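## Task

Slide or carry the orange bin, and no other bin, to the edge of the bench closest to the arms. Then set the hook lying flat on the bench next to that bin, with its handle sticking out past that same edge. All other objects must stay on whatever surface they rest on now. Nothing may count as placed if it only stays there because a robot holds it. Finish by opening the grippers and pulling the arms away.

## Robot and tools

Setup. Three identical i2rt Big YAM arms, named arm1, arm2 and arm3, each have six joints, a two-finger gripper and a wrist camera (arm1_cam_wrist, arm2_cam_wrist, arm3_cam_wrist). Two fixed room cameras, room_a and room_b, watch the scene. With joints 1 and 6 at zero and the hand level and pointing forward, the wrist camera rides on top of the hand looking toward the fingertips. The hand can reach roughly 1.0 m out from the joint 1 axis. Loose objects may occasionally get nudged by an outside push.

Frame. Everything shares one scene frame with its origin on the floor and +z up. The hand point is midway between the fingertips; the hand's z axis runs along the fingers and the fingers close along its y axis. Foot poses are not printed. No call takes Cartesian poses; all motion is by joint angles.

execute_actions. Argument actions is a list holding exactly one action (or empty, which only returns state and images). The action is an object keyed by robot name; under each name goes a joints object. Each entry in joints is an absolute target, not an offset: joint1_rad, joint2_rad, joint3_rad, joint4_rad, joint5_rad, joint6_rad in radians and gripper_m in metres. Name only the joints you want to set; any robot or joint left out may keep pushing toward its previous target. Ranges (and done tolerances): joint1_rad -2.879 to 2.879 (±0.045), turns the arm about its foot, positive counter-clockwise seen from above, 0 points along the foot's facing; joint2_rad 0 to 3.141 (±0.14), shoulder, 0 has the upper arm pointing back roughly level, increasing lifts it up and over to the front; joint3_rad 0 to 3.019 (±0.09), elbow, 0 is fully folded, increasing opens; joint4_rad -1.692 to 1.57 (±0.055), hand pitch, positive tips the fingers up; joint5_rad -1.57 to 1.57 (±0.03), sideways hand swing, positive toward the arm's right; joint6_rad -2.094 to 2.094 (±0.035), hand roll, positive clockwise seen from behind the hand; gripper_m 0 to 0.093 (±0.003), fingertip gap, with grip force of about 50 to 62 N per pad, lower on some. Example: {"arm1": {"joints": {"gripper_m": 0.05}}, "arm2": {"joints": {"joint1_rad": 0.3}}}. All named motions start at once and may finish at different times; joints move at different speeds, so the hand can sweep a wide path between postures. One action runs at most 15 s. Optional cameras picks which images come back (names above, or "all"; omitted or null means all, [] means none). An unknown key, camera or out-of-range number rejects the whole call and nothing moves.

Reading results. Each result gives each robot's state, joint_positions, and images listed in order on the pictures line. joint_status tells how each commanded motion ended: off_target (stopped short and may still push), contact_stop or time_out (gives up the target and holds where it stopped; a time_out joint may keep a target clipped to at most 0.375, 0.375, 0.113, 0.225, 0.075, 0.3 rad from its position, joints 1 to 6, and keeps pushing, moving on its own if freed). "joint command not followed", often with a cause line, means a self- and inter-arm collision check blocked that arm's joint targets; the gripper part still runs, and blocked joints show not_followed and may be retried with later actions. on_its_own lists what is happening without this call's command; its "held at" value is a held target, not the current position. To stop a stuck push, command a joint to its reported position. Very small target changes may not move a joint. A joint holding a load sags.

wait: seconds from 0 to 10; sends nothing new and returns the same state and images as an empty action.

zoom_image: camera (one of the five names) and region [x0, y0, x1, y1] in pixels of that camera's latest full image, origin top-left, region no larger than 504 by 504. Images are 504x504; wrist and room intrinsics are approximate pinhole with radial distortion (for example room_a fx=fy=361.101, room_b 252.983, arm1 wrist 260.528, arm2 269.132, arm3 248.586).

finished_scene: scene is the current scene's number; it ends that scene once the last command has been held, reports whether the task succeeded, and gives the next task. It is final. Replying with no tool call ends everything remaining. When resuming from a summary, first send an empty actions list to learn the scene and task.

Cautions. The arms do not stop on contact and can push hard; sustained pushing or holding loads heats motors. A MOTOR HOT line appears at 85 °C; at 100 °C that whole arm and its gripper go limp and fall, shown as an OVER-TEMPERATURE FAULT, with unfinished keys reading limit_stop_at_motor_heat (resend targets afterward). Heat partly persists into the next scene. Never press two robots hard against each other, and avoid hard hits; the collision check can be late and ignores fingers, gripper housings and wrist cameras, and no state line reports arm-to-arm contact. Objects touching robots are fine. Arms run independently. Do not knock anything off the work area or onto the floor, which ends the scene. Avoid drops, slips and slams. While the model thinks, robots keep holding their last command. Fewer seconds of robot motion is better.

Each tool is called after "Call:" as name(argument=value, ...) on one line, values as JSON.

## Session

Call:
execute_actions(actions=[])

Scene clock: 0.00 s.
Motor temperatures (°C, as the motors report them): arm1=[27 26 30 30 29 29] | arm2=[28 29 30 27 27 28] | arm3=[28 27 30 26 29 27]
arm1.joint_positions: joint1_rad=+0.820 joint2_rad=+0.389 joint3_rad=+1.594 joint4_rad=-1.358 joint5_rad=-0.102 joint6_rad=-0.322 gripper_m=+0.094
arm1.joint_status: not commanded
arm1.hand: x=-0.9933 y=+0.0408 z=+1.4181 quat_wxyz=(-0.307, +0.741, -0.142, -0.580) (m; scene frame)
arm2.joint_positions: joint1_rad=+0.221 joint2_rad=+0.377 joint3_rad=+1.672 joint4_rad=-1.155 joint5_rad=+0.154 joint6_rad=-0.782 gripper_m=+0.094
arm2.joint_status: not commanded
arm2.hand: x=+0.0266 y=+0.0436 z=+1.4663 quat_wxyz=(-0.699, +0.601, -0.257, -0.291) (m; scene frame)
arm3.joint_positions: joint1_rad=-0.390 joint2_rad=+0.632 joint3_rad=+1.494 joint4_rad=-1.251 joint5_rad=-0.134 joint6_rad=-0.773 gripper_m=+0.095
arm3.joint_status: not commanded
arm3.hand: x=+0.9690 y=+0.2248 z=+1.4053 quat_wxyz=(-0.522, +0.730, -0.396, -0.195) (m; scene frame)
pictures: arm1_cam_wrist, arm2_cam_wrist, arm3_cam_wrist, room_a, room_b
Images, in order (width x height): arm1_cam_wrist 504x504, arm2_cam_wrist 504x504, arm3_cam_wrist 504x504, room_a 504x504, room_b 504x504.

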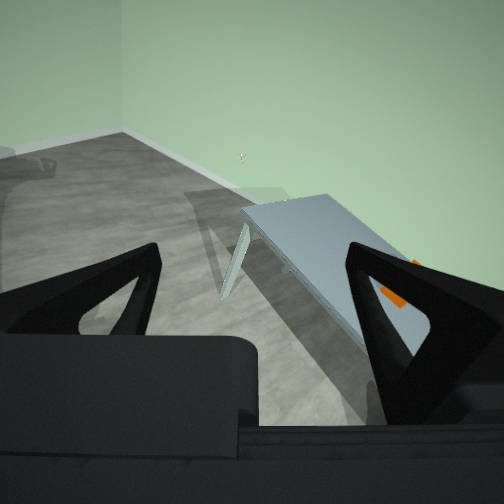

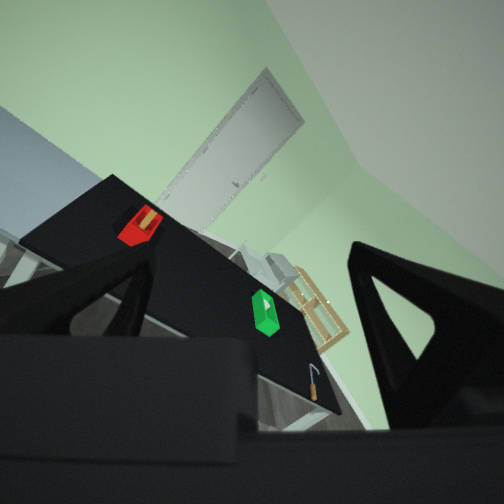

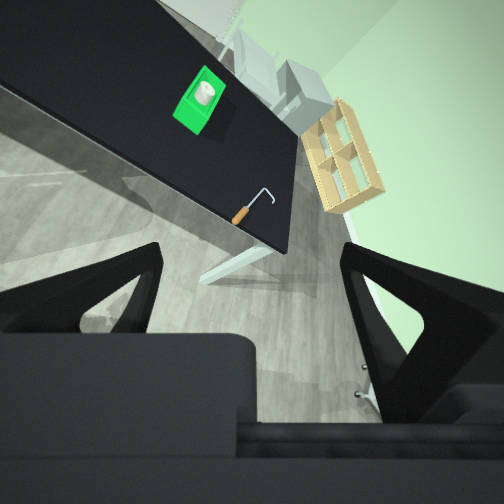

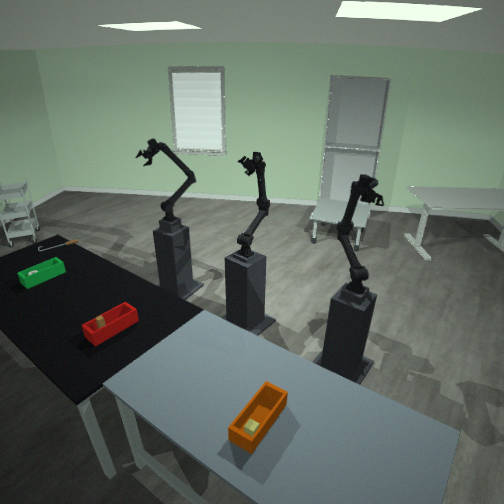

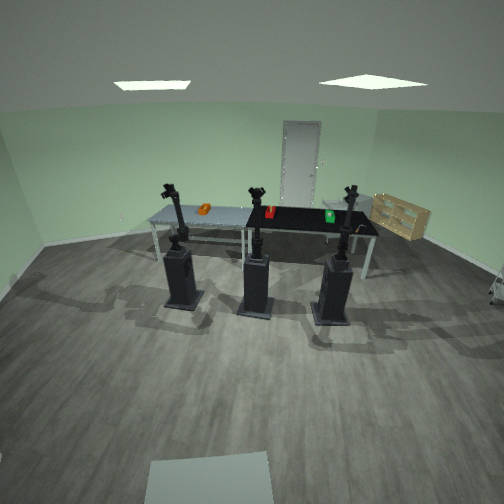

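Call:
zoom_image(camera="arm3_cam_wrist", region=[200, 160, 320, 280])

Call:
zoom_image(camera="room_a", region=[0, 200, 252, 452])

Call:
zoom_image(camera="room_b", region=[140, 170, 400, 290])

Region (200, 160, 320, 280) of arm3_cam_wrist's 504x504 image, scaled by 4.200, with more detail than that image has.

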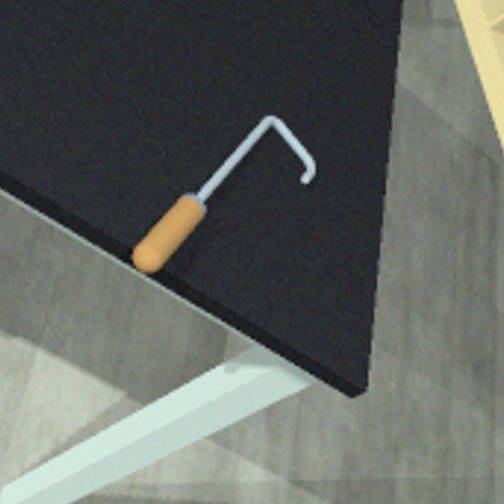

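Region (0, 200, 252, 452) of room_a's 504x504 image, scaled by 2.000, with more detail than that image has.

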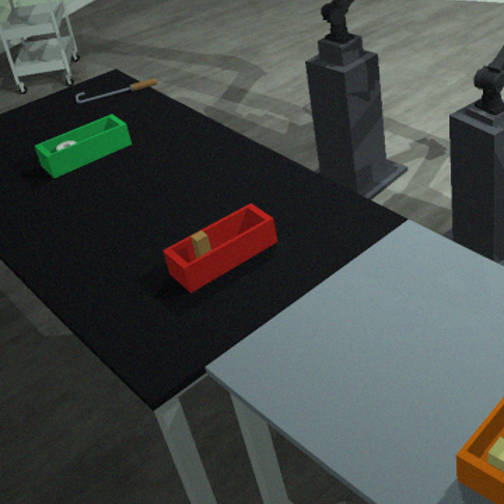

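Region (140, 170, 400, 290) of room_b's 504x504 image, scaled by 1.938, with more detail than that image has; it fills the top 233 rows of this view, and the rest is white.

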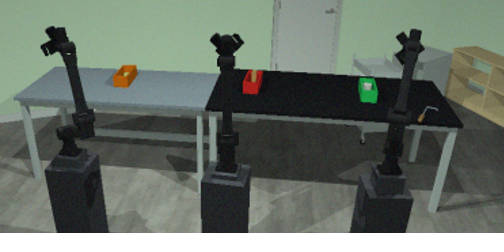

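Call:
execute_actions(actions=[{"arm3":{"joints":{"joint1_rad":-0.505,"joint2_rad":2.3,"joint3_rad":1.985,"joint4_rad":0.534,"joint5_rad":0.0,"joint6_rad":0.0,"gripper_m":0.093}},"arm1":{"joints":{"joint1_rad":-0.1,"joint2_rad":1.3,"joint3_rad":1.5,"joint4_rad":-0.55,"joint5_rad":0.0,"joint6_rad":0.0}},"arm2":{"joints":{"joint1_rad":0.093,"joint2_rad":0.9,"joint3_rad":1.2,"joint4_rad":-0.6,"joint5_rad":0.0,"joint6_rad":0.0}}}])

Scene clock: 6.33 s.
Motor temperatures (°C, as the motors report them): arm1=[27 26 30 30 29 29] | arm2=[28 29 31 27 27 28] | arm3=[28 27 30 26 29 27]
arm1.joint_positions: joint1_rad=-0.105 joint2_rad=+1.303 joint3_rad=+1.478 joint4_rad=-0.565 joint5_rad=-0.002 joint6_rad=-0.015 gripper_m=+0.094
arm1.joint_status: all done
arm1.hand: x=-0.8508 y=+0.5850 z=+1.2465 quat_wxyz=(-0.417, +0.548, -0.624, -0.369) (m; scene frame)
arm2.joint_positions: joint1_rad=+0.097 joint2_rad=+0.889 joint3_rad=+1.158 joint4_rad=-0.617 joint5_rad=+0.004 joint6_rad=-0.009 gripper_m=+0.094
arm2.joint_status: all done
arm2.hand: x=+0.0010 y=+0.4370 z=+1.2191 quat_wxyz=(-0.410, +0.587, -0.568, -0.406) (m; scene frame)
arm3.joint_positions: joint1_rad=-0.502 joint2_rad=+2.317 joint3_rad=+1.942 joint4_rad=+0.521 joint5_rad=-0.003 joint6_rad=-0.009 gripper_m=+0.093
arm3.joint_status: all done
arm3.hand: x=+1.2829 y=+0.8513 z=+1.0547 quat_wxyz=(-0.630, +0.366, -0.543, -0.417) (m; scene frame)
pictures: arm1_cam_wrist, arm2_cam_wrist, arm3_cam_wrist, room_a, room_b
Images, in order (width x height): arm1_cam_wrist 504x504, arm2_cam_wrist 504x504, arm3_cam_wrist 504x504, room_a 504x504, room_b 504x504.

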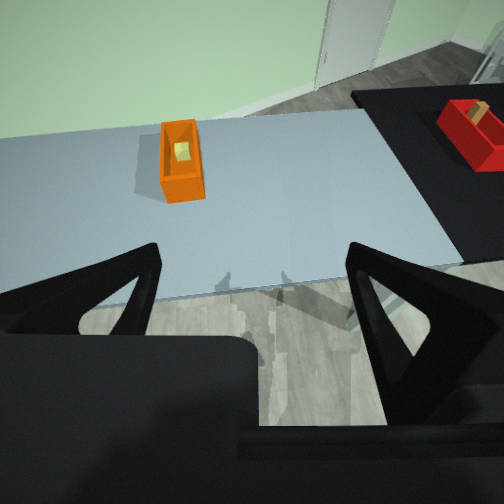

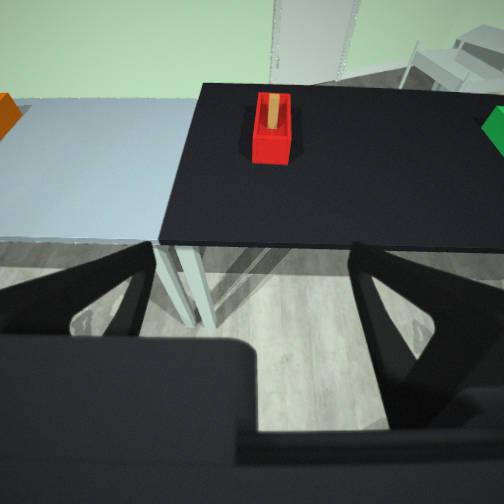

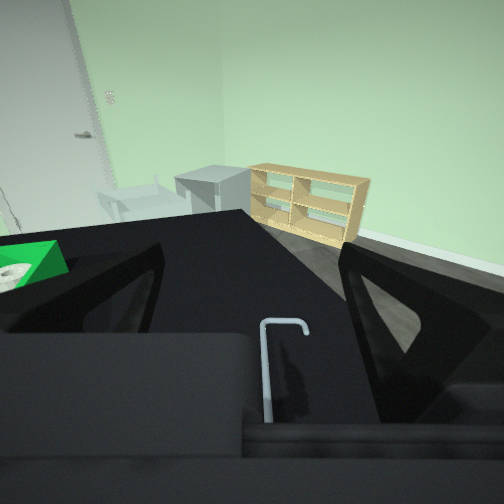

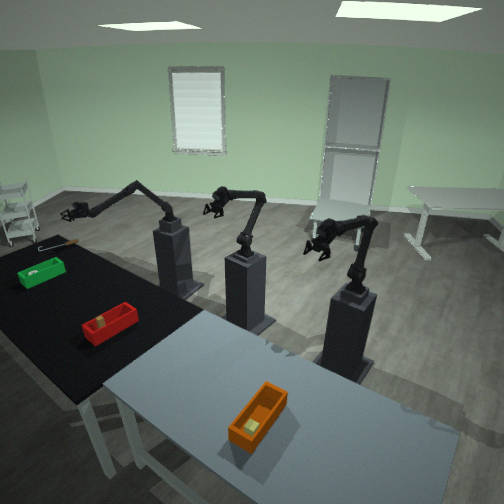

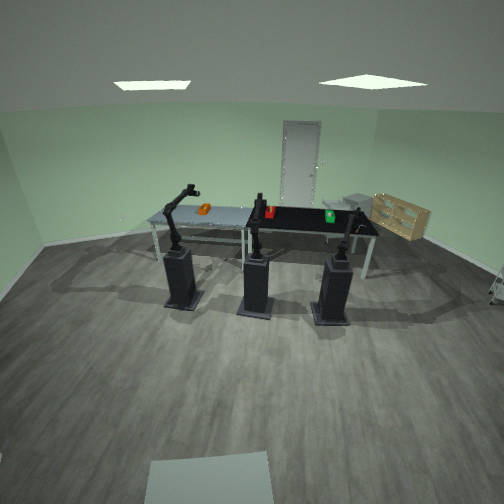

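Call:
execute_actions(actions=[{"arm3":{"joints":{"joint1_rad":-0.53,"joint2_rad":2.49}}}], cameras=["arm3_cam_wrist","arm1_cam_wrist","arm2_cam_wrist"])

Scene clock: 8.23 s.
Motor temperatures (°C, as the motors report them): arm1=[27 26 31 30 29 29] | arm2=[28 29 31 27 27 28] | arm3=[28 27 31 26 29 27]
arm1.joint_positions: joint1_rad=-0.105 joint2_rad=+1.303 joint3_rad=+1.478 joint4_rad=-0.565 joint5_rad=-0.002 joint6_rad=-0.015 gripper_m=+0.094
arm1.joint_status: not commanded
arm1.hand: x=-0.8508 y=+0.5850 z=+1.2465 quat_wxyz=(-0.417, +0.548, -0.624, -0.369) (m; scene frame)
arm2.joint_positions: joint1_rad=+0.097 joint2_rad=+0.889 joint3_rad=+1.158 joint4_rad=-0.617 joint5_rad=+0.004 joint6_rad=-0.009 gripper_m=+0.094
arm2.joint_status: not commanded
arm2.hand: x=+0.0010 y=+0.4370 z=+1.2191 quat_wxyz=(-0.410, +0.587, -0.568, -0.406) (m; scene frame)
arm3.joint_positions: joint1_rad=-0.532 joint2_rad=+2.514 joint3_rad=+1.957 joint4_rad=+0.528 joint5_rad=-0.002 joint6_rad=-0.009 gripper_m=+0.093
arm3.joint_status: all done
arm3.hand: x=+1.3126 y=+0.8495 z=+0.8850 quat_wxyz=(-0.586, +0.392, -0.602, -0.375) (m; scene frame)
pictures: arm1_cam_wrist, arm2_cam_wrist, arm3_cam_wrist
Images, in order (width x height): arm1_cam_wrist 504x504, arm2_cam_wrist 504x504, arm3_cam_wrist 504x504.

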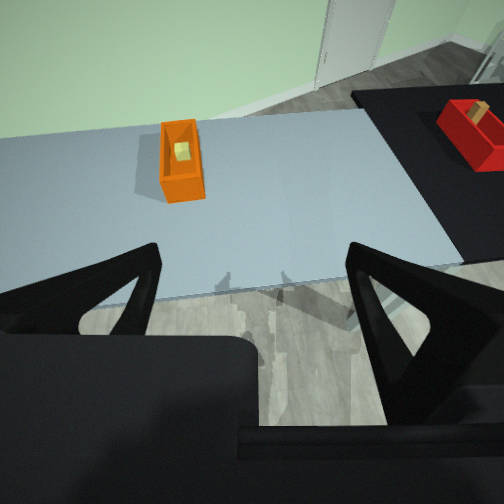

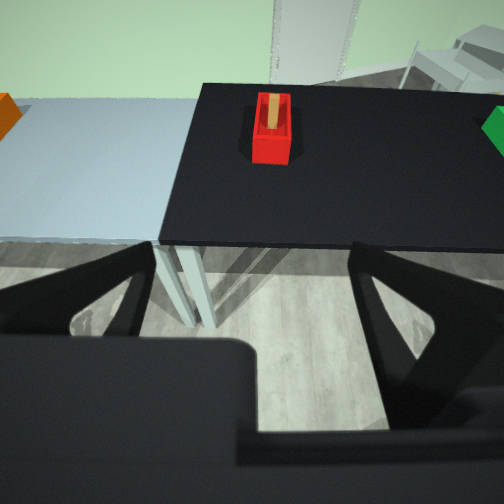

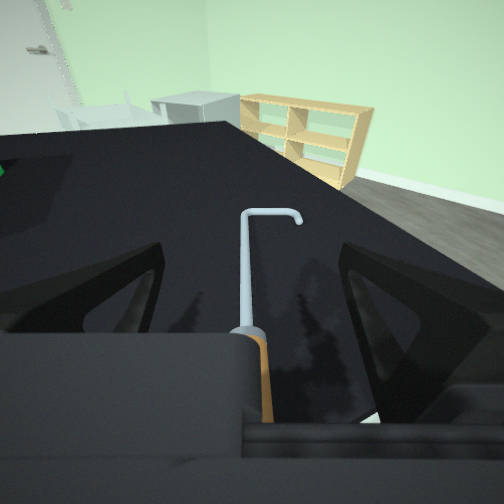

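Call:
execute_actions(actions=[{"arm3":{"joints":{"joint2_rad":2.50,"joint3_rad":1.855,"joint4_rad":0.61}}}], cameras=["arm3_cam_wrist"])

Scene clock: 10.67 s.
Motor temperatures (°C, as the motors report them): arm1=[27 26 31 30 29 29] | arm2=[28 29 32 27 27 28] | arm3=[28 28 31 26 29 27]
arm1.joint_positions: joint1_rad=-0.105 joint2_rad=+1.303 joint3_rad=+1.478 joint4_rad=-0.565 joint5_rad=-0.002 joint6_rad=-0.015 gripper_m=+0.094
arm1.joint_status: not commanded
arm1.hand: x=-0.8508 y=+0.5850 z=+1.2465 quat_wxyz=(-0.417, +0.548, -0.624, -0.369) (m; scene frame)
arm2.joint_positions: joint1_rad=+0.097 joint2_rad=+0.889 joint3_rad=+1.158 joint4_rad=-0.617 joint5_rad=+0.004 joint6_rad=-0.009 gripper_m=+0.094
arm2.joint_status: not commanded
arm2.hand: x=+0.0010 y=+0.4370 z=+1.2191 quat_wxyz=(-0.410, +0.587, -0.568, -0.406) (m; scene frame)
arm3.joint_positions: joint1_rad=-0.532 joint2_rad=+2.509 joint3_rad=+1.843 joint4_rad=+0.596 joint5_rad=-0.002 joint6_rad=-0.009 gripper_m=+0.093
arm3.joint_status: all done
arm3.hand: x=+1.3021 y=+0.8265 z=+0.8432 quat_wxyz=(-0.573, +0.400, -0.614, -0.367) (m; scene frame)
pictures: arm3_cam_wrist
Images, in order (width x height): arm3_cam_wrist 504x504.

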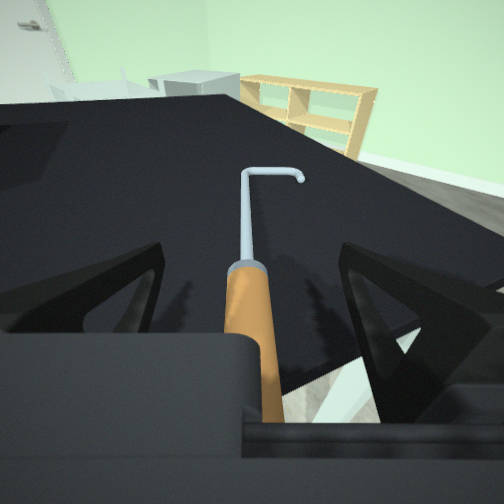

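Call:
zoom_image(camera="arm3_cam_wrist", region=[190, 150, 400, 430])

Region (190, 150, 400, 430) of arm3_cam_wrist's 504x504 image, scaled by 1.800, with more detail than that image has; it fills the left 378 columns of this view, and the rest is white.

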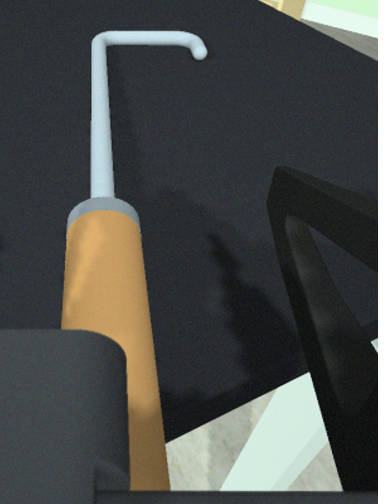

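Call:
execute_actions(actions=[{"arm3":{"joints":{"joint2_rad":2.55}}}], cameras=["arm3_cam_wrist"])

Scene clock: 12.57 s.
Motor temperatures (°C, as the motors report them): arm1=[27 26 31 30 29 29] | arm2=[28 29 32 27 27 28] | arm3=[28 28 31 26 29 27]
arm1.joint_positions: joint1_rad=-0.105 joint2_rad=+1.303 joint3_rad=+1.478 joint4_rad=-0.565 joint5_rad=-0.002 joint6_rad=-0.015 gripper_m=+0.094
arm1.joint_status: not commanded
arm1.hand: x=-0.8508 y=+0.5850 z=+1.2465 quat_wxyz=(-0.417, +0.548, -0.624, -0.369) (m; scene frame)
arm2.joint_positions: joint1_rad=+0.097 joint2_rad=+0.889 joint3_rad=+1.158 joint4_rad=-0.617 joint5_rad=+0.004 joint6_rad=-0.009 gripper_m=+0.094
arm2.joint_status: not commanded
arm2.hand: x=+0.0010 y=+0.4370 z=+1.2191 quat_wxyz=(-0.410, +0.587, -0.568, -0.406) (m; scene frame)
arm3.joint_positions: joint1_rad=-0.532 joint2_rad=+2.530 joint3_rad=+1.843 joint4_rad=+0.596 joint5_rad=-0.002 joint6_rad=-0.009 gripper_m=+0.093
arm3.joint_status: all done
arm3.hand: x=+1.3012 y=+0.8246 z=+0.8245 quat_wxyz=(-0.567, +0.404, -0.620, -0.363) (m; scene frame)
pictures: arm3_cam_wrist
Images, in order (width x height): arm3_cam_wrist 504x504.

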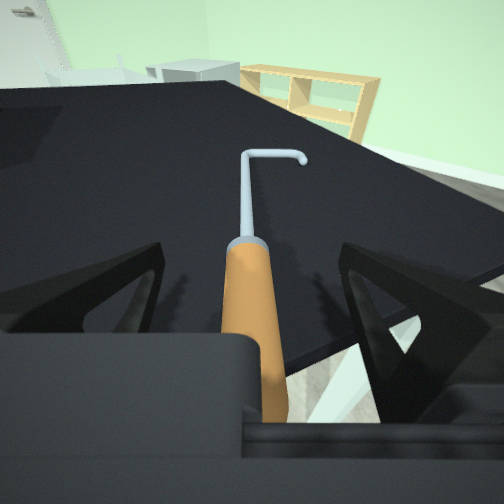

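Call:
execute_actions(actions=[{"arm3":{"joints":{"joint2_rad":2.585}}}], cameras=["arm3_cam_wrist"])

Scene clock: 13.50 s.
Motor temperatures (°C, as the motors report them): arm1=[27 26 32 30 29 29] | arm2=[28 29 33 27 27 28] | arm3=[28 28 31 26 29 27]
arm1.joint_positions: joint1_rad=-0.105 joint2_rad=+1.303 joint3_rad=+1.478 joint4_rad=-0.565 joint5_rad=-0.002 joint6_rad=-0.015 gripper_m=+0.094
arm1.joint_status: not commanded
arm1.hand: x=-0.8508 y=+0.5850 z=+1.2465 quat_wxyz=(-0.417, +0.548, -0.624, -0.369) (m; scene frame)
arm2.joint_positions: joint1_rad=+0.097 joint2_rad=+0.889 joint3_rad=+1.158 joint4_rad=-0.617 joint5_rad=+0.004 joint6_rad=-0.009 gripper_m=+0.094
arm2.joint_status: not commanded
arm2.hand: x=+0.0010 y=+0.4370 z=+1.2191 quat_wxyz=(-0.410, +0.587, -0.568, -0.406) (m; scene frame)
arm3.joint_positions: joint1_rad=-0.532 joint2_rad=+2.562 joint3_rad=+1.843 joint4_rad=+0.601 joint5_rad=-0.002 joint6_rad=-0.002 gripper_m=+0.093
arm3.joint_status: all done
arm3.hand: x=+1.3000 y=+0.8211 z=+0.7974 quat_wxyz=(-0.557, +0.406, -0.629, -0.360) (m; scene frame)
pictures: arm3_cam_wrist
Images, in order (width x height): arm3_cam_wrist 504x504.

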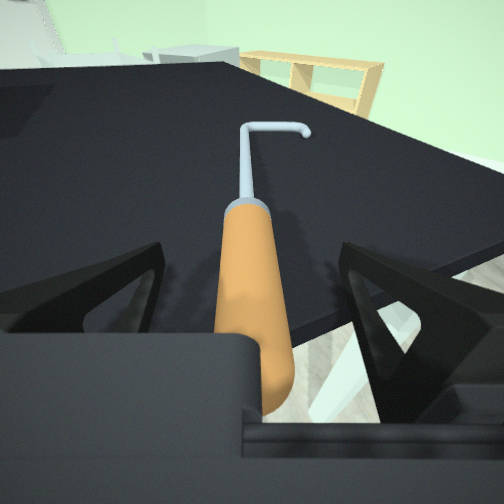

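Call:
execute_actions(actions=[{"arm3":{"joints":{"joint2_rad":2.57,"gripper_m":0.0}}}], cameras=["arm3_cam_wrist"])

Scene clock: 14.67 s.
Motor temperatures (°C, as the motors report them): arm1=[27 26 32 30 29 29] | arm2=[28 29 33 27 27 28] | arm3=[28 28 31 26 29 27]
arm1.joint_positions: joint1_rad=-0.105 joint2_rad=+1.303 joint3_rad=+1.478 joint4_rad=-0.565 joint5_rad=-0.002 joint6_rad=-0.015 gripper_m=+0.094
arm1.joint_status: not commanded
arm1.hand: x=-0.8508 y=+0.5850 z=+1.2465 quat_wxyz=(-0.417, +0.548, -0.624, -0.369) (m; scene frame)
arm2.joint_positions: joint1_rad=+0.097 joint2_rad=+0.889 joint3_rad=+1.158 joint4_rad=-0.617 joint5_rad=+0.004 joint6_rad=-0.009 gripper_m=+0.094
arm2.joint_status: not commanded
arm2.hand: x=+0.0010 y=+0.4370 z=+1.2191 quat_wxyz=(-0.410, +0.587, -0.568, -0.406) (m; scene frame)
arm3.joint_positions: joint1_rad=-0.532 joint2_rad=+2.562 joint3_rad=+1.843 joint4_rad=+0.601 joint5_rad=-0.001 joint6_rad=-0.002 gripper_m=+0.030
arm3.joint_status: gripper_m off_target (ended at +0.030, target +0.000); the others done
arm3.hand: x=+1.2997 y=+0.8213 z=+0.7975 quat_wxyz=(-0.557, +0.406, -0.629, -0.359) (m; scene frame)
pictures: arm3_cam_wrist
Images, in order (width x height): arm3_cam_wrist 504x504.

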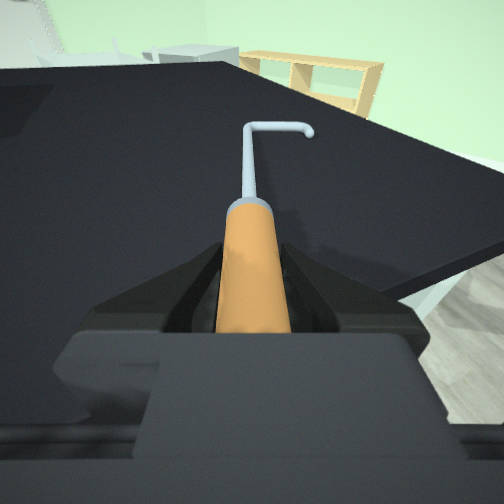

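Call:
execute_actions(actions=[{"arm3":{"joints":{"joint2_rad":2.25,"joint3_rad":1.87,"joint4_rad":0.65}}}], cameras=["arm3_cam_wrist","arm1_cam_wrist","arm2_cam_wrist"])

Call:
zoom_image(camera="arm2_cam_wrist", region=[130, 70, 360, 270])

Call:
zoom_image(camera="arm1_cam_wrist", region=[120, 100, 350, 310])

Scene clock: 16.73 s.
Motor temperatures (°C, as the motors report them): arm1=[27 26 32 30 29 29] | arm2=[28 29 33 27 27 28] | arm3=[28 28 31 26 29 27]
arm1.joint_positions: joint1_rad=-0.105 joint2_rad=+1.303 joint3_rad=+1.478 joint4_rad=-0.565 joint5_rad=-0.002 joint6_rad=-0.015 gripper_m=+0.094
arm1.joint_status: not commanded
arm1.hand: x=-0.8508 y=+0.5850 z=+1.2465 quat_wxyz=(-0.417, +0.548, -0.624, -0.369) (m; scene frame)
arm2.joint_positions: joint1_rad=+0.097 joint2_rad=+0.889 joint3_rad=+1.158 joint4_rad=-0.617 joint5_rad=+0.004 joint6_rad=-0.009 gripper_m=+0.094
arm2.joint_status: not commanded
arm2.hand: x=+0.0010 y=+0.4370 z=+1.2191 quat_wxyz=(-0.410, +0.587, -0.568, -0.406) (m; scene frame)
arm3.joint_positions: joint1_rad=-0.532 joint2_rad=+2.278 joint3_rad=+1.825 joint4_rad=+0.625 joint5_rad=-0.001 joint6_rad=-0.001 gripper_m=+0.030
arm3.joint_status: all done
arm3.hand: x=+1.2994 y=+0.8198 z=+1.0452 quat_wxyz=(-0.642, +0.350, -0.542, -0.414) (m; scene frame)
pictures: arm1_cam_wrist, arm2_cam_wrist, arm3_cam_wrist
Images, in order (width x height): arm1_cam_wrist 504x504, arm2_cam_wrist 504x504, arm3_cam_wrist 504x504.

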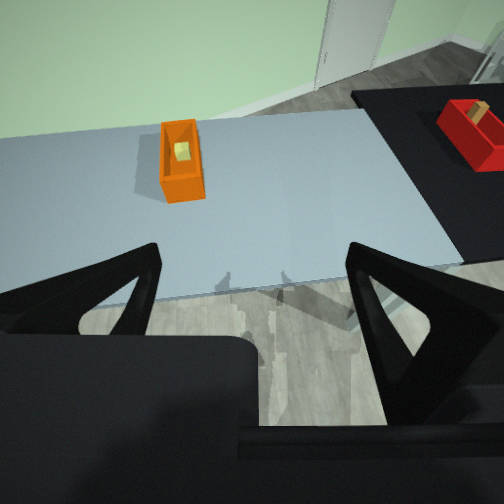

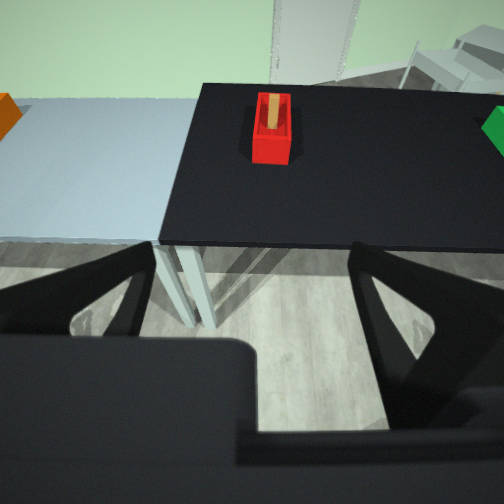

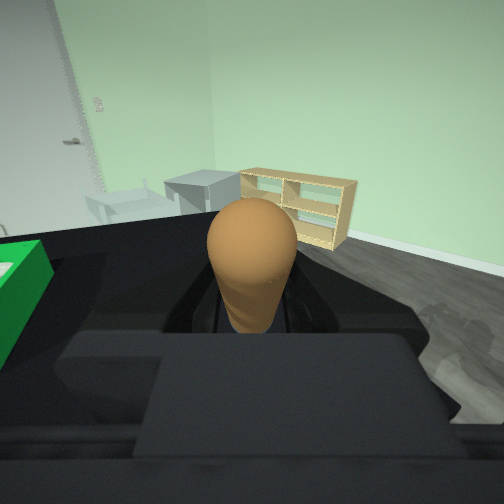

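Region (130, 70, 360, 270) of arm2_cam_wrist's 504x504 image, scaled by 2.191, with more detail than that image has; it fills the top 438 rows of this view, and the rest is white.

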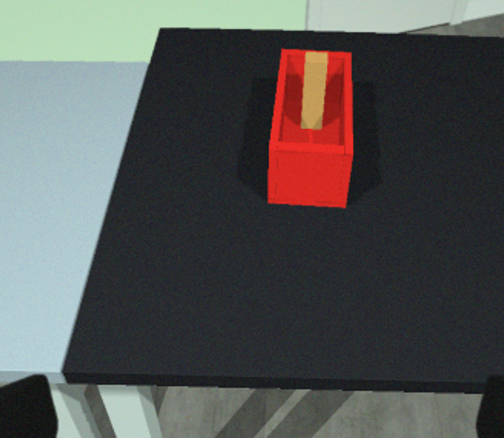

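Region (120, 100, 350, 310) of arm1_cam_wrist's 504x504 image, scaled by 2.191, with more detail than that image has; it fills the top 460 rows of this view, and the rest is white.

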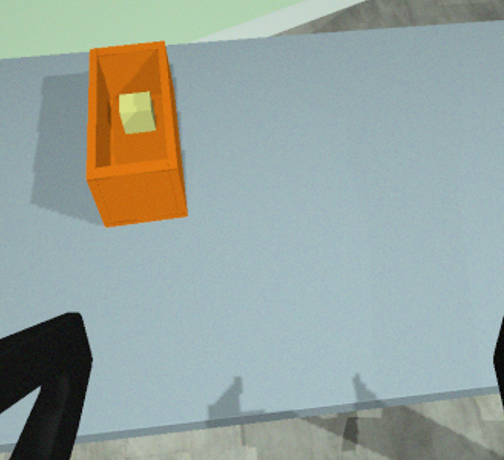

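Call:
execute_actions(actions=[], cameras=["arm3_cam_wrist","room_a","room_b"])

Call:
zoom_image(camera="room_a", region=[20, 170, 160, 290])

Call:
zoom_image(camera="room_b", region=[310, 180, 410, 270])

Scene clock: 17.03 s.
Motor temperatures (°C, as the motors report them): arm1=[27 26 32 30 29 29] | arm2=[28 29 33 27 27 28] | arm3=[28 28 32 26 29 27]
arm1.joint_positions: joint1_rad=-0.105 joint2_rad=+1.303 joint3_rad=+1.478 joint4_rad=-0.565 joint5_rad=-0.002 joint6_rad=-0.015 gripper_m=+0.094
arm1.joint_status: not commanded
arm1.hand: x=-0.8508 y=+0.5850 z=+1.2465 quat_wxyz=(-0.417, +0.548, -0.624, -0.369) (m; scene frame)
arm2.joint_positions: joint1_rad=+0.097 joint2_rad=+0.889 joint3_rad=+1.158 joint4_rad=-0.617 joint5_rad=+0.004 joint6_rad=-0.009 gripper_m=+0.094
arm2.joint_status: not commanded
arm2.hand: x=+0.0010 y=+0.4370 z=+1.2191 quat_wxyz=(-0.410, +0.587, -0.568, -0.406) (m; scene frame)
arm3.joint_positions: joint1_rad=-0.532 joint2_rad=+2.278 joint3_rad=+1.825 joint4_rad=+0.625 joint5_rad=-0.001 joint6_rad=-0.001 gripper_m=+0.030
arm3.joint_status: all done
arm3.hand: x=+1.2994 y=+0.8198 z=+1.0452 quat_wxyz=(-0.642, +0.350, -0.542, -0.414) (m; scene frame)
pictures: arm3_cam_wrist, room_a, room_b
Images, in order (width x height): arm3_cam_wrist 504x504, room_a 504x504, room_b 504x504.

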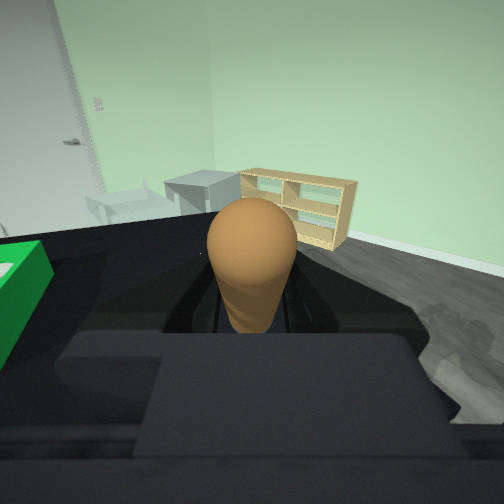

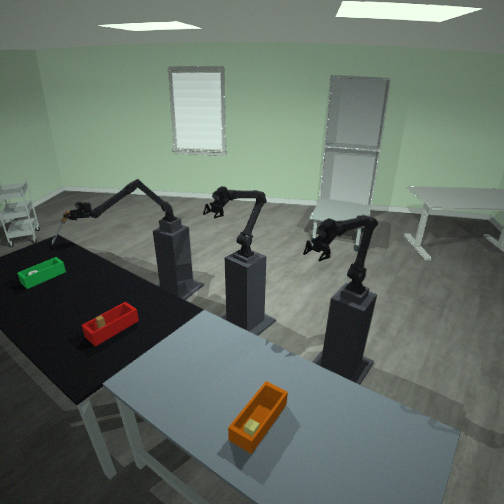

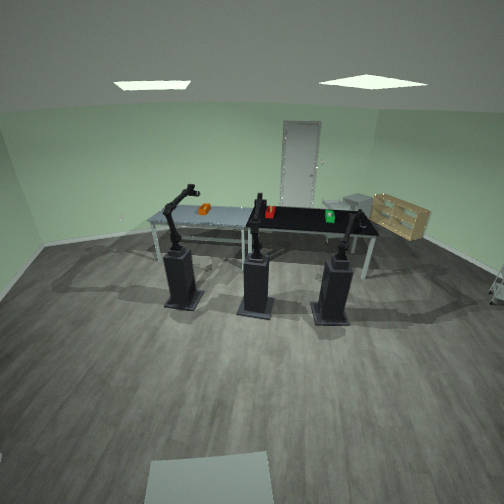

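Region (20, 170, 160, 290) of room_a's 504x504 image, scaled by 3.600, with more detail than that image has; it fills the top 432 rows of this view, and the rest is white.

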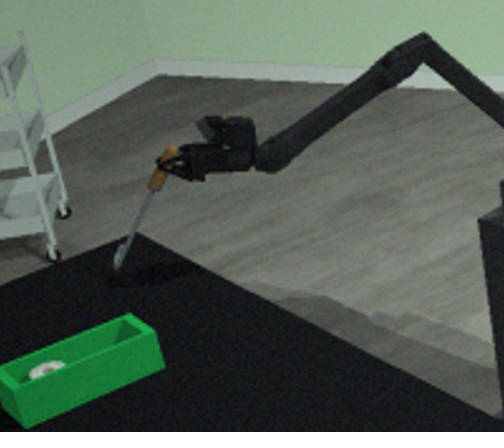

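Region (310, 180, 410, 270) of room_b's 504x504 image, scaled by 5.040, with more detail than that image has; it fills the top 454 rows of this view, and the rest is white.

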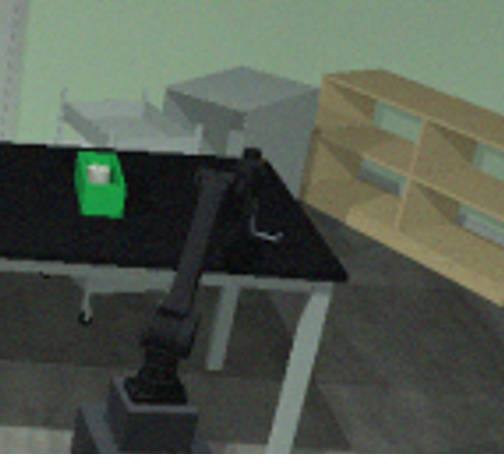

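Call:
execute_actions(actions=[{"arm3":{"joints":{"joint2_rad":1.985,"joint3_rad":1.23,"joint4_rad":0.83}}}], cameras=["arm3_cam_wrist","room_a"])

Call:
zoom_image(camera="room_a", region=[20, 170, 160, 290])

Scene clock: 21.97 s.
Motor temperatures (°C, as the motors report them): arm1=[27 26 32 30 29 29] | arm2=[28 29 34 27 27 28] | arm3=[28 29 32 26 29 27]
arm1.joint_positions: joint1_rad=-0.105 joint2_rad=+1.303 joint3_rad=+1.478 joint4_rad=-0.565 joint5_rad=-0.002 joint6_rad=-0.015 gripper_m=+0.094
arm1.joint_status: not commanded
arm1.hand: x=-0.8508 y=+0.5850 z=+1.2465 quat_wxyz=(-0.417, +0.548, -0.624, -0.369) (m; scene frame)
arm2.joint_positions: joint1_rad=+0.097 joint2_rad=+0.889 joint3_rad=+1.158 joint4_rad=-0.617 joint5_rad=+0.004 joint6_rad=-0.009 gripper_m=+0.094
arm2.joint_status: not commanded
arm2.hand: x=+0.0010 y=+0.4370 z=+1.2191 quat_wxyz=(-0.410, +0.587, -0.568, -0.406) (m; scene frame)
arm3.joint_positions: joint1_rad=-0.531 joint2_rad=+1.994 joint3_rad=+1.221 joint4_rad=+0.815 joint5_rad=-0.001 joint6_rad=-0.010 gripper_m=+0.030
arm3.joint_status: all done
arm3.hand: x=+1.2382 y=+0.6863 z=+0.9887 quat_wxyz=(-0.607, +0.378, -0.581, -0.388) (m; scene frame)
pictures: arm3_cam_wrist, room_a
Images, in order (width x height): arm3_cam_wrist 504x504, room_a 504x504.

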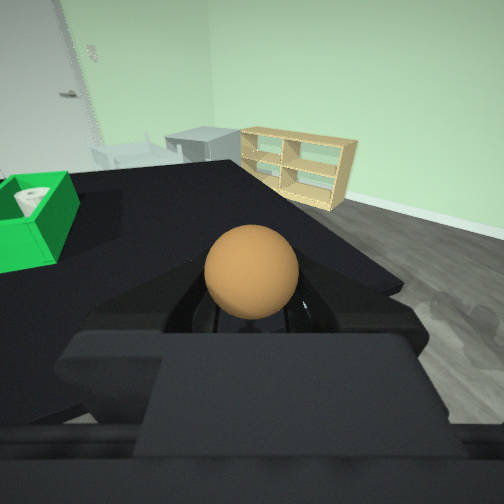

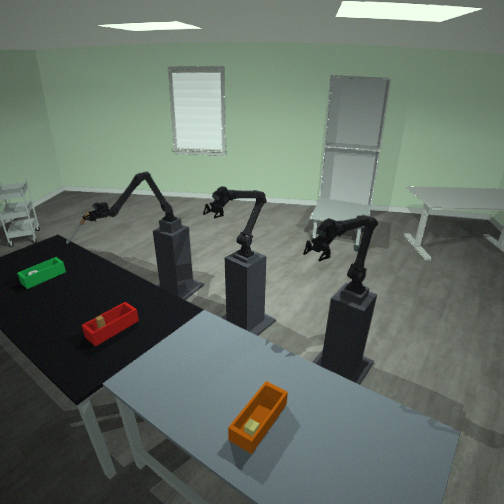

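Region (20, 170, 160, 290) of room_a's 504x504 image, scaled by 3.600, with more detail than that image has; it fills the top 432 rows of this view, and the rest is white.

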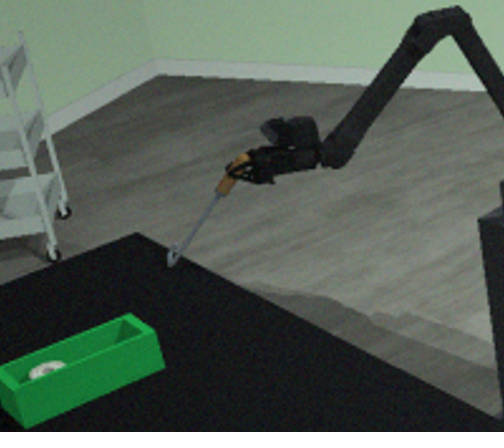

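Call:
execute_actions(actions=[{"arm3":{"joints":{"joint2_rad":2.055,"joint3_rad":1.025,"joint4_rad":1.06}}}], cameras=["arm3_cam_wrist","room_a"])

Scene clock: 23.63 s.
Motor temperatures (°C, as the motors report them): arm1=[27 26 33 30 29 29] | arm2=[28 29 34 27 27 28] | arm3=[28 29 32 26 29 27]
arm1.joint_positions: joint1_rad=-0.105 joint2_rad=+1.303 joint3_rad=+1.478 joint4_rad=-0.565 joint5_rad=-0.002 joint6_rad=-0.015 gripper_m=+0.094
arm1.joint_status: not commanded
arm1.hand: x=-0.8508 y=+0.5850 z=+1.2465 quat_wxyz=(-0.417, +0.548, -0.624, -0.369) (m; scene frame)
arm2.joint_positions: joint1_rad=+0.097 joint2_rad=+0.889 joint3_rad=+1.158 joint4_rad=-0.617 joint5_rad=+0.004 joint6_rad=-0.009 gripper_m=+0.094
arm2.joint_status: not commanded
arm2.hand: x=+0.0010 y=+0.4370 z=+1.2191 quat_wxyz=(-0.410, +0.587, -0.568, -0.406) (m; scene frame)
arm3.joint_positions: joint1_rad=-0.531 joint2_rad=+2.060 joint3_rad=+1.011 joint4_rad=+1.045 joint5_rad=-0.001 joint6_rad=-0.010 gripper_m=+0.030
arm3.joint_status: all done
arm3.hand: x=+1.2121 y=+0.6292 z=+0.8983 quat_wxyz=(-0.594, +0.387, -0.595, -0.380) (m; scene frame)
pictures: arm3_cam_wrist, room_a
Images, in order (width x height): arm3_cam_wrist 504x504, room_a 504x504.

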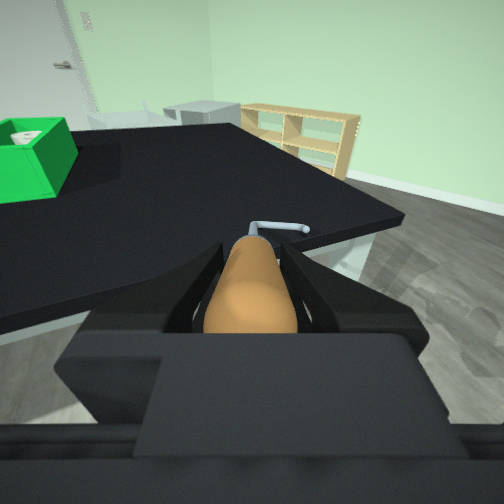

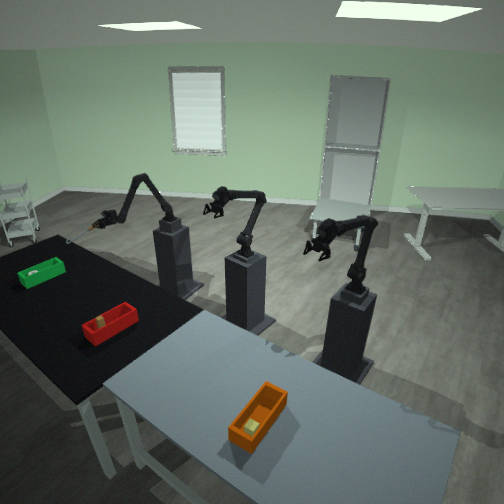

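Call:
execute_actions(actions=[{"arm3":{"joints":{"joint1_rad":0.33}}}], cameras=["arm3_cam_wrist","arm2_cam_wrist"])

Scene clock: 27.37 s.
Motor temperatures (°C, as the motors report them): arm1=[27 26 33 30 29 29] | arm2=[28 29 34 27 27 28] | arm3=[28 29 32 26 29 27]
arm1.joint_positions: joint1_rad=-0.105 joint2_rad=+1.303 joint3_rad=+1.478 joint4_rad=-0.565 joint5_rad=-0.002 joint6_rad=-0.015 gripper_m=+0.094
arm1.joint_status: not commanded
arm1.hand: x=-0.8508 y=+0.5850 z=+1.2465 quat_wxyz=(-0.417, +0.548, -0.624, -0.369) (m; scene frame)
arm2.joint_positions: joint1_rad=+0.097 joint2_rad=+0.889 joint3_rad=+1.158 joint4_rad=-0.617 joint5_rad=+0.004 joint6_rad=-0.009 gripper_m=+0.094
arm2.joint_status: not commanded
arm2.hand: x=+0.0010 y=+0.4370 z=+1.2191 quat_wxyz=(-0.410, +0.587, -0.568, -0.406) (m; scene frame)
arm3.joint_positions: joint1_rad=+0.331 joint2_rad=+2.060 joint3_rad=+1.011 joint4_rad=+1.045 joint5_rad=-0.004 joint6_rad=-0.015 gripper_m=+0.030
arm3.joint_status: all done
arm3.hand: x=+0.6302 y=+0.6264 z=+0.8998 quat_wxyz=(-0.382, +0.601, -0.376, -0.593) (m; scene frame)
pictures: arm2_cam_wrist, arm3_cam_wrist
Images, in order (width x height): arm2_cam_wrist 504x504, arm3_cam_wrist 504x504.

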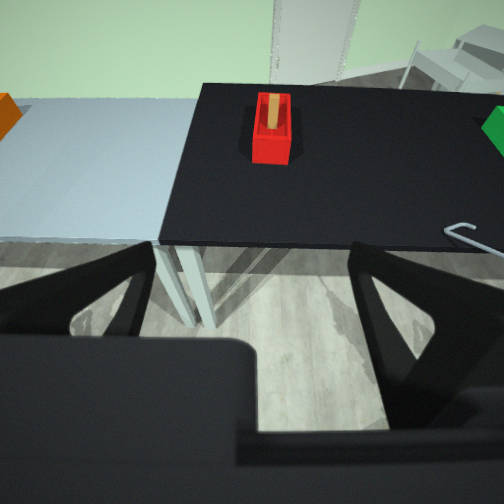

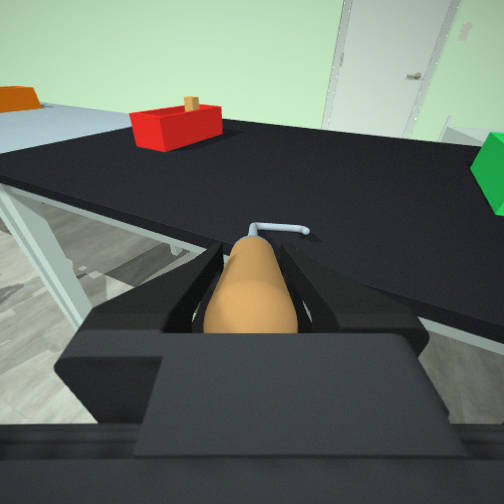

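Call:
execute_actions(actions=[{"arm3":{"joints":{"joint1_rad":0.516,"joint2_rad":2.47,"joint3_rad":1.915,"joint4_rad":0.665,"joint5_rad":0.624}}}], cameras=["arm3_cam_wrist","arm2_cam_wrist"])

Scene clock: 30.43 s.
Motor temperatures (°C, as the motors report them): arm1=[27 26 33 30 29 29] | arm2=[28 29 35 27 27 28] | arm3=[28 29 32 26 29 27]
arm1.joint_positions: joint1_rad=-0.105 joint2_rad=+1.303 joint3_rad=+1.478 joint4_rad=-0.565 joint5_rad=-0.002 joint6_rad=-0.015 gripper_m=+0.094
arm1.joint_status: not commanded
arm1.hand: x=-0.8508 y=+0.5850 z=+1.2465 quat_wxyz=(-0.417, +0.548, -0.624, -0.369) (m; scene frame)
arm2.joint_positions: joint1_rad=+0.097 joint2_rad=+0.889 joint3_rad=+1.158 joint4_rad=-0.617 joint5_rad=+0.004 joint6_rad=-0.009 gripper_m=+0.094
arm2.joint_status: not commanded
arm2.hand: x=+0.0010 y=+0.4370 z=+1.2191 quat_wxyz=(-0.410, +0.587, -0.568, -0.406) (m; scene frame)
arm3.joint_positions: joint1_rad=+0.511 joint2_rad=+2.504 joint3_rad=+1.855 joint4_rad=+0.640 joint5_rad=+0.622 joint6_rad=-0.005 gripper_m=+0.030
arm3.joint_status: all done
arm3.hand: x=+0.4948 y=+0.7753 z=+0.8678 quat_wxyz=(-0.501, +0.503, -0.502, -0.494) (m; scene frame)
pictures: arm2_cam_wrist, arm3_cam_wrist
Images, in order (width x height): arm2_cam_wrist 504x504, arm3_cam_wrist 504x504.

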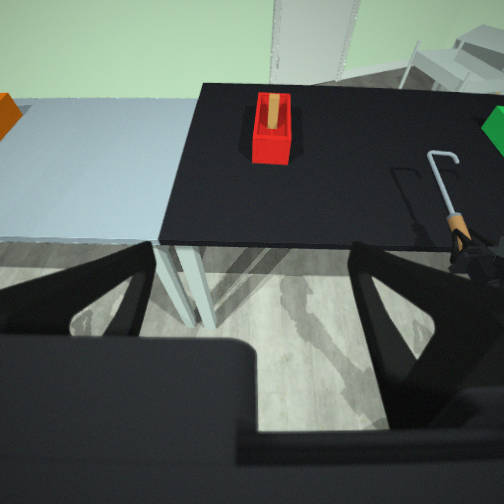

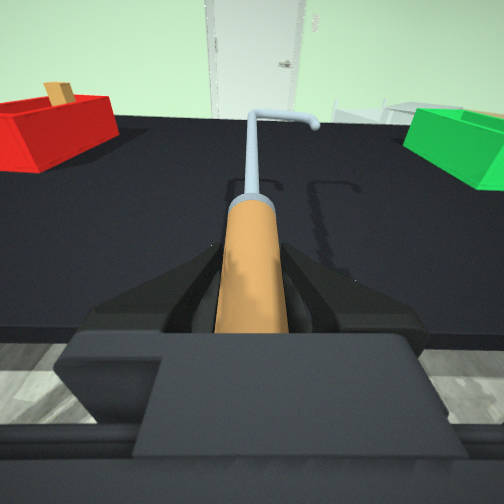

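Call:
zoom_image(camera="arm3_cam_wrist", region=[0, 290, 120, 390])

Call:
zoom_image(camera="arm3_cam_wrist", region=[180, 90, 360, 270])

Region (0, 290, 120, 390) of arm3_cam_wrist's 504x504 image, scaled by 4.200, with more detail than that image has.

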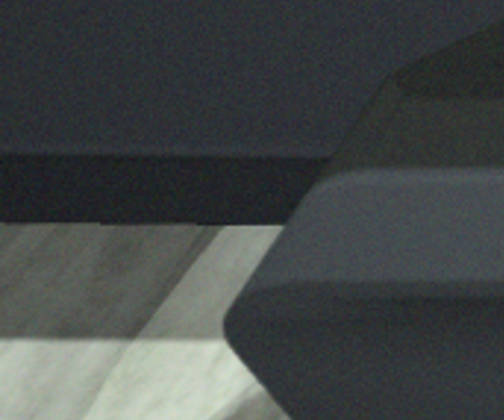

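Region (180, 90, 360, 270) of arm3_cam_wrist's 504x504 image, scaled by 2.800, with more detail than that image has.

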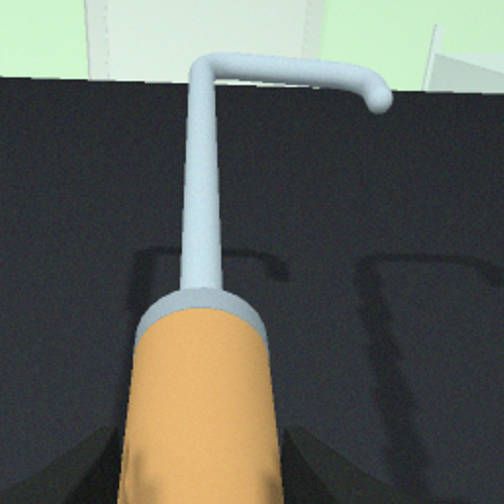

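Call:
execute_actions(actions=[{"arm3":{"joints":{"joint1_rad":0.50,"joint2_rad":2.525,"joint3_rad":1.99,"joint4_rad":0.475,"joint5_rad":0.60,"joint6_rad":0.07}}}], cameras=["arm3_cam_wrist"])

Scene clock: 32.77 s.
Motor temperatures (°C, as the motors report them): arm1=[27 26 33 30 29 29] | arm2=[28 29 35 27 27 28] | arm3=[28 29 32 26 29 27]
arm1.joint_positions: joint1_rad=-0.105 joint2_rad=+1.303 joint3_rad=+1.478 joint4_rad=-0.565 joint5_rad=-0.002 joint6_rad=-0.015 gripper_m=+0.094
arm1.joint_status: not commanded
arm1.hand: x=-0.8508 y=+0.5850 z=+1.2465 quat_wxyz=(-0.417, +0.548, -0.624, -0.369) (m; scene frame)
arm2.joint_positions: joint1_rad=+0.097 joint2_rad=+0.889 joint3_rad=+1.158 joint4_rad=-0.617 joint5_rad=+0.004 joint6_rad=-0.009 gripper_m=+0.094
arm2.joint_status: not commanded
arm2.hand: x=+0.0010 y=+0.4370 z=+1.2191 quat_wxyz=(-0.410, +0.587, -0.568, -0.406) (m; scene frame)
arm3.joint_positions: joint1_rad=+0.506 joint2_rad=+2.554 joint3_rad=+1.909 joint4_rad=+0.452 joint5_rad=+0.599 joint6_rad=+0.064 gripper_m=+0.030
arm3.joint_status: all done
arm3.hand: x=+0.4916 y=+0.7812 z=+0.8119 quat_wxyz=(-0.467, +0.551, -0.526, -0.449) (m; scene frame)
pictures: arm3_cam_wrist
Images, in order (width x height): arm3_cam_wrist 504x504.

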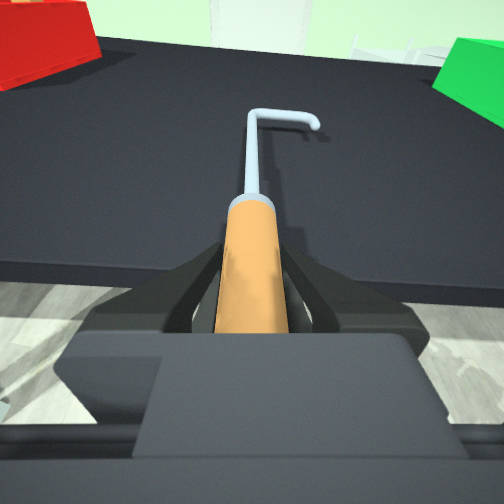

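Call:
execute_actions(actions=[{"arm3":{"joints":{"joint2_rad":2.555}}}], cameras=["arm3_cam_wrist"])

Scene clock: 33.90 s.
Motor temperatures (°C, as the motors report them): arm1=[27 26 33 30 29 29] | arm2=[28 29 35 27 27 28] | arm3=[28 29 33 26 29 27]
arm1.joint_positions: joint1_rad=-0.105 joint2_rad=+1.303 joint3_rad=+1.478 joint4_rad=-0.565 joint5_rad=-0.002 joint6_rad=-0.015 gripper_m=+0.094
arm1.joint_status: not commanded
arm1.hand: x=-0.8508 y=+0.5850 z=+1.2465 quat_wxyz=(-0.417, +0.548, -0.624, -0.369) (m; scene frame)
arm2.joint_positions: joint1_rad=+0.097 joint2_rad=+0.889 joint3_rad=+1.158 joint4_rad=-0.617 joint5_rad=+0.004 joint6_rad=-0.009 gripper_m=+0.094
arm2.joint_status: not commanded
arm2.hand: x=+0.0010 y=+0.4370 z=+1.2191 quat_wxyz=(-0.410, +0.587, -0.568, -0.406) (m; scene frame)
arm3.joint_positions: joint1_rad=+0.506 joint2_rad=+2.571 joint3_rad=+1.911 joint4_rad=+0.453 joint5_rad=+0.599 joint6_rad=+0.065 gripper_m=+0.030
arm3.joint_status: all done
arm3.hand: x=+0.4923 y=+0.7799 z=+0.7985 quat_wxyz=(-0.465, +0.555, -0.527, -0.444) (m; scene frame)
pictures: arm3_cam_wrist
Images, in order (width x height): arm3_cam_wrist 504x504.

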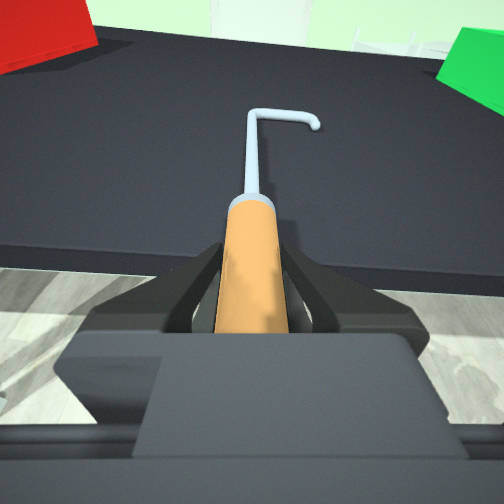

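Call:
execute_actions(actions=[{"arm3":{"joints":{"gripper_m":0.07}}}], cameras=["arm3_cam_wrist"])

Scene clock: 34.77 s.
Motor temperatures (°C, as the motors report them): arm1=[27 26 33 30 29 29] | arm2=[28 29 35 27 27 28] | arm3=[28 29 33 26 29 27]
arm1.joint_positions: joint1_rad=-0.105 joint2_rad=+1.303 joint3_rad=+1.478 joint4_rad=-0.565 joint5_rad=-0.002 joint6_rad=-0.015 gripper_m=+0.094
arm1.joint_status: not commanded
arm1.hand: x=-0.8508 y=+0.5850 z=+1.2465 quat_wxyz=(-0.417, +0.548, -0.624, -0.369) (m; scene frame)
arm2.joint_positions: joint1_rad=+0.097 joint2_rad=+0.889 joint3_rad=+1.158 joint4_rad=-0.617 joint5_rad=+0.004 joint6_rad=-0.009 gripper_m=+0.094
arm2.joint_status: not commanded
arm2.hand: x=+0.0010 y=+0.4370 z=+1.2191 quat_wxyz=(-0.410, +0.587, -0.568, -0.406) (m; scene frame)
arm3.joint_positions: joint1_rad=+0.506 joint2_rad=+2.571 joint3_rad=+1.944 joint4_rad=+0.461 joint5_rad=+0.599 joint6_rad=+0.065 gripper_m=+0.070
arm3.joint_status: all done
arm3.hand: x=+0.4871 y=+0.7875 z=+0.8172 quat_wxyz=(-0.468, +0.542, -0.525, -0.459) (m; scene frame)
pictures: arm3_cam_wrist
Images, in order (width x height): arm3_cam_wrist 504x504.

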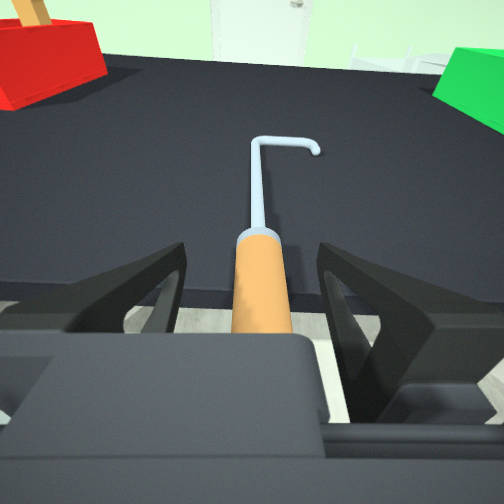

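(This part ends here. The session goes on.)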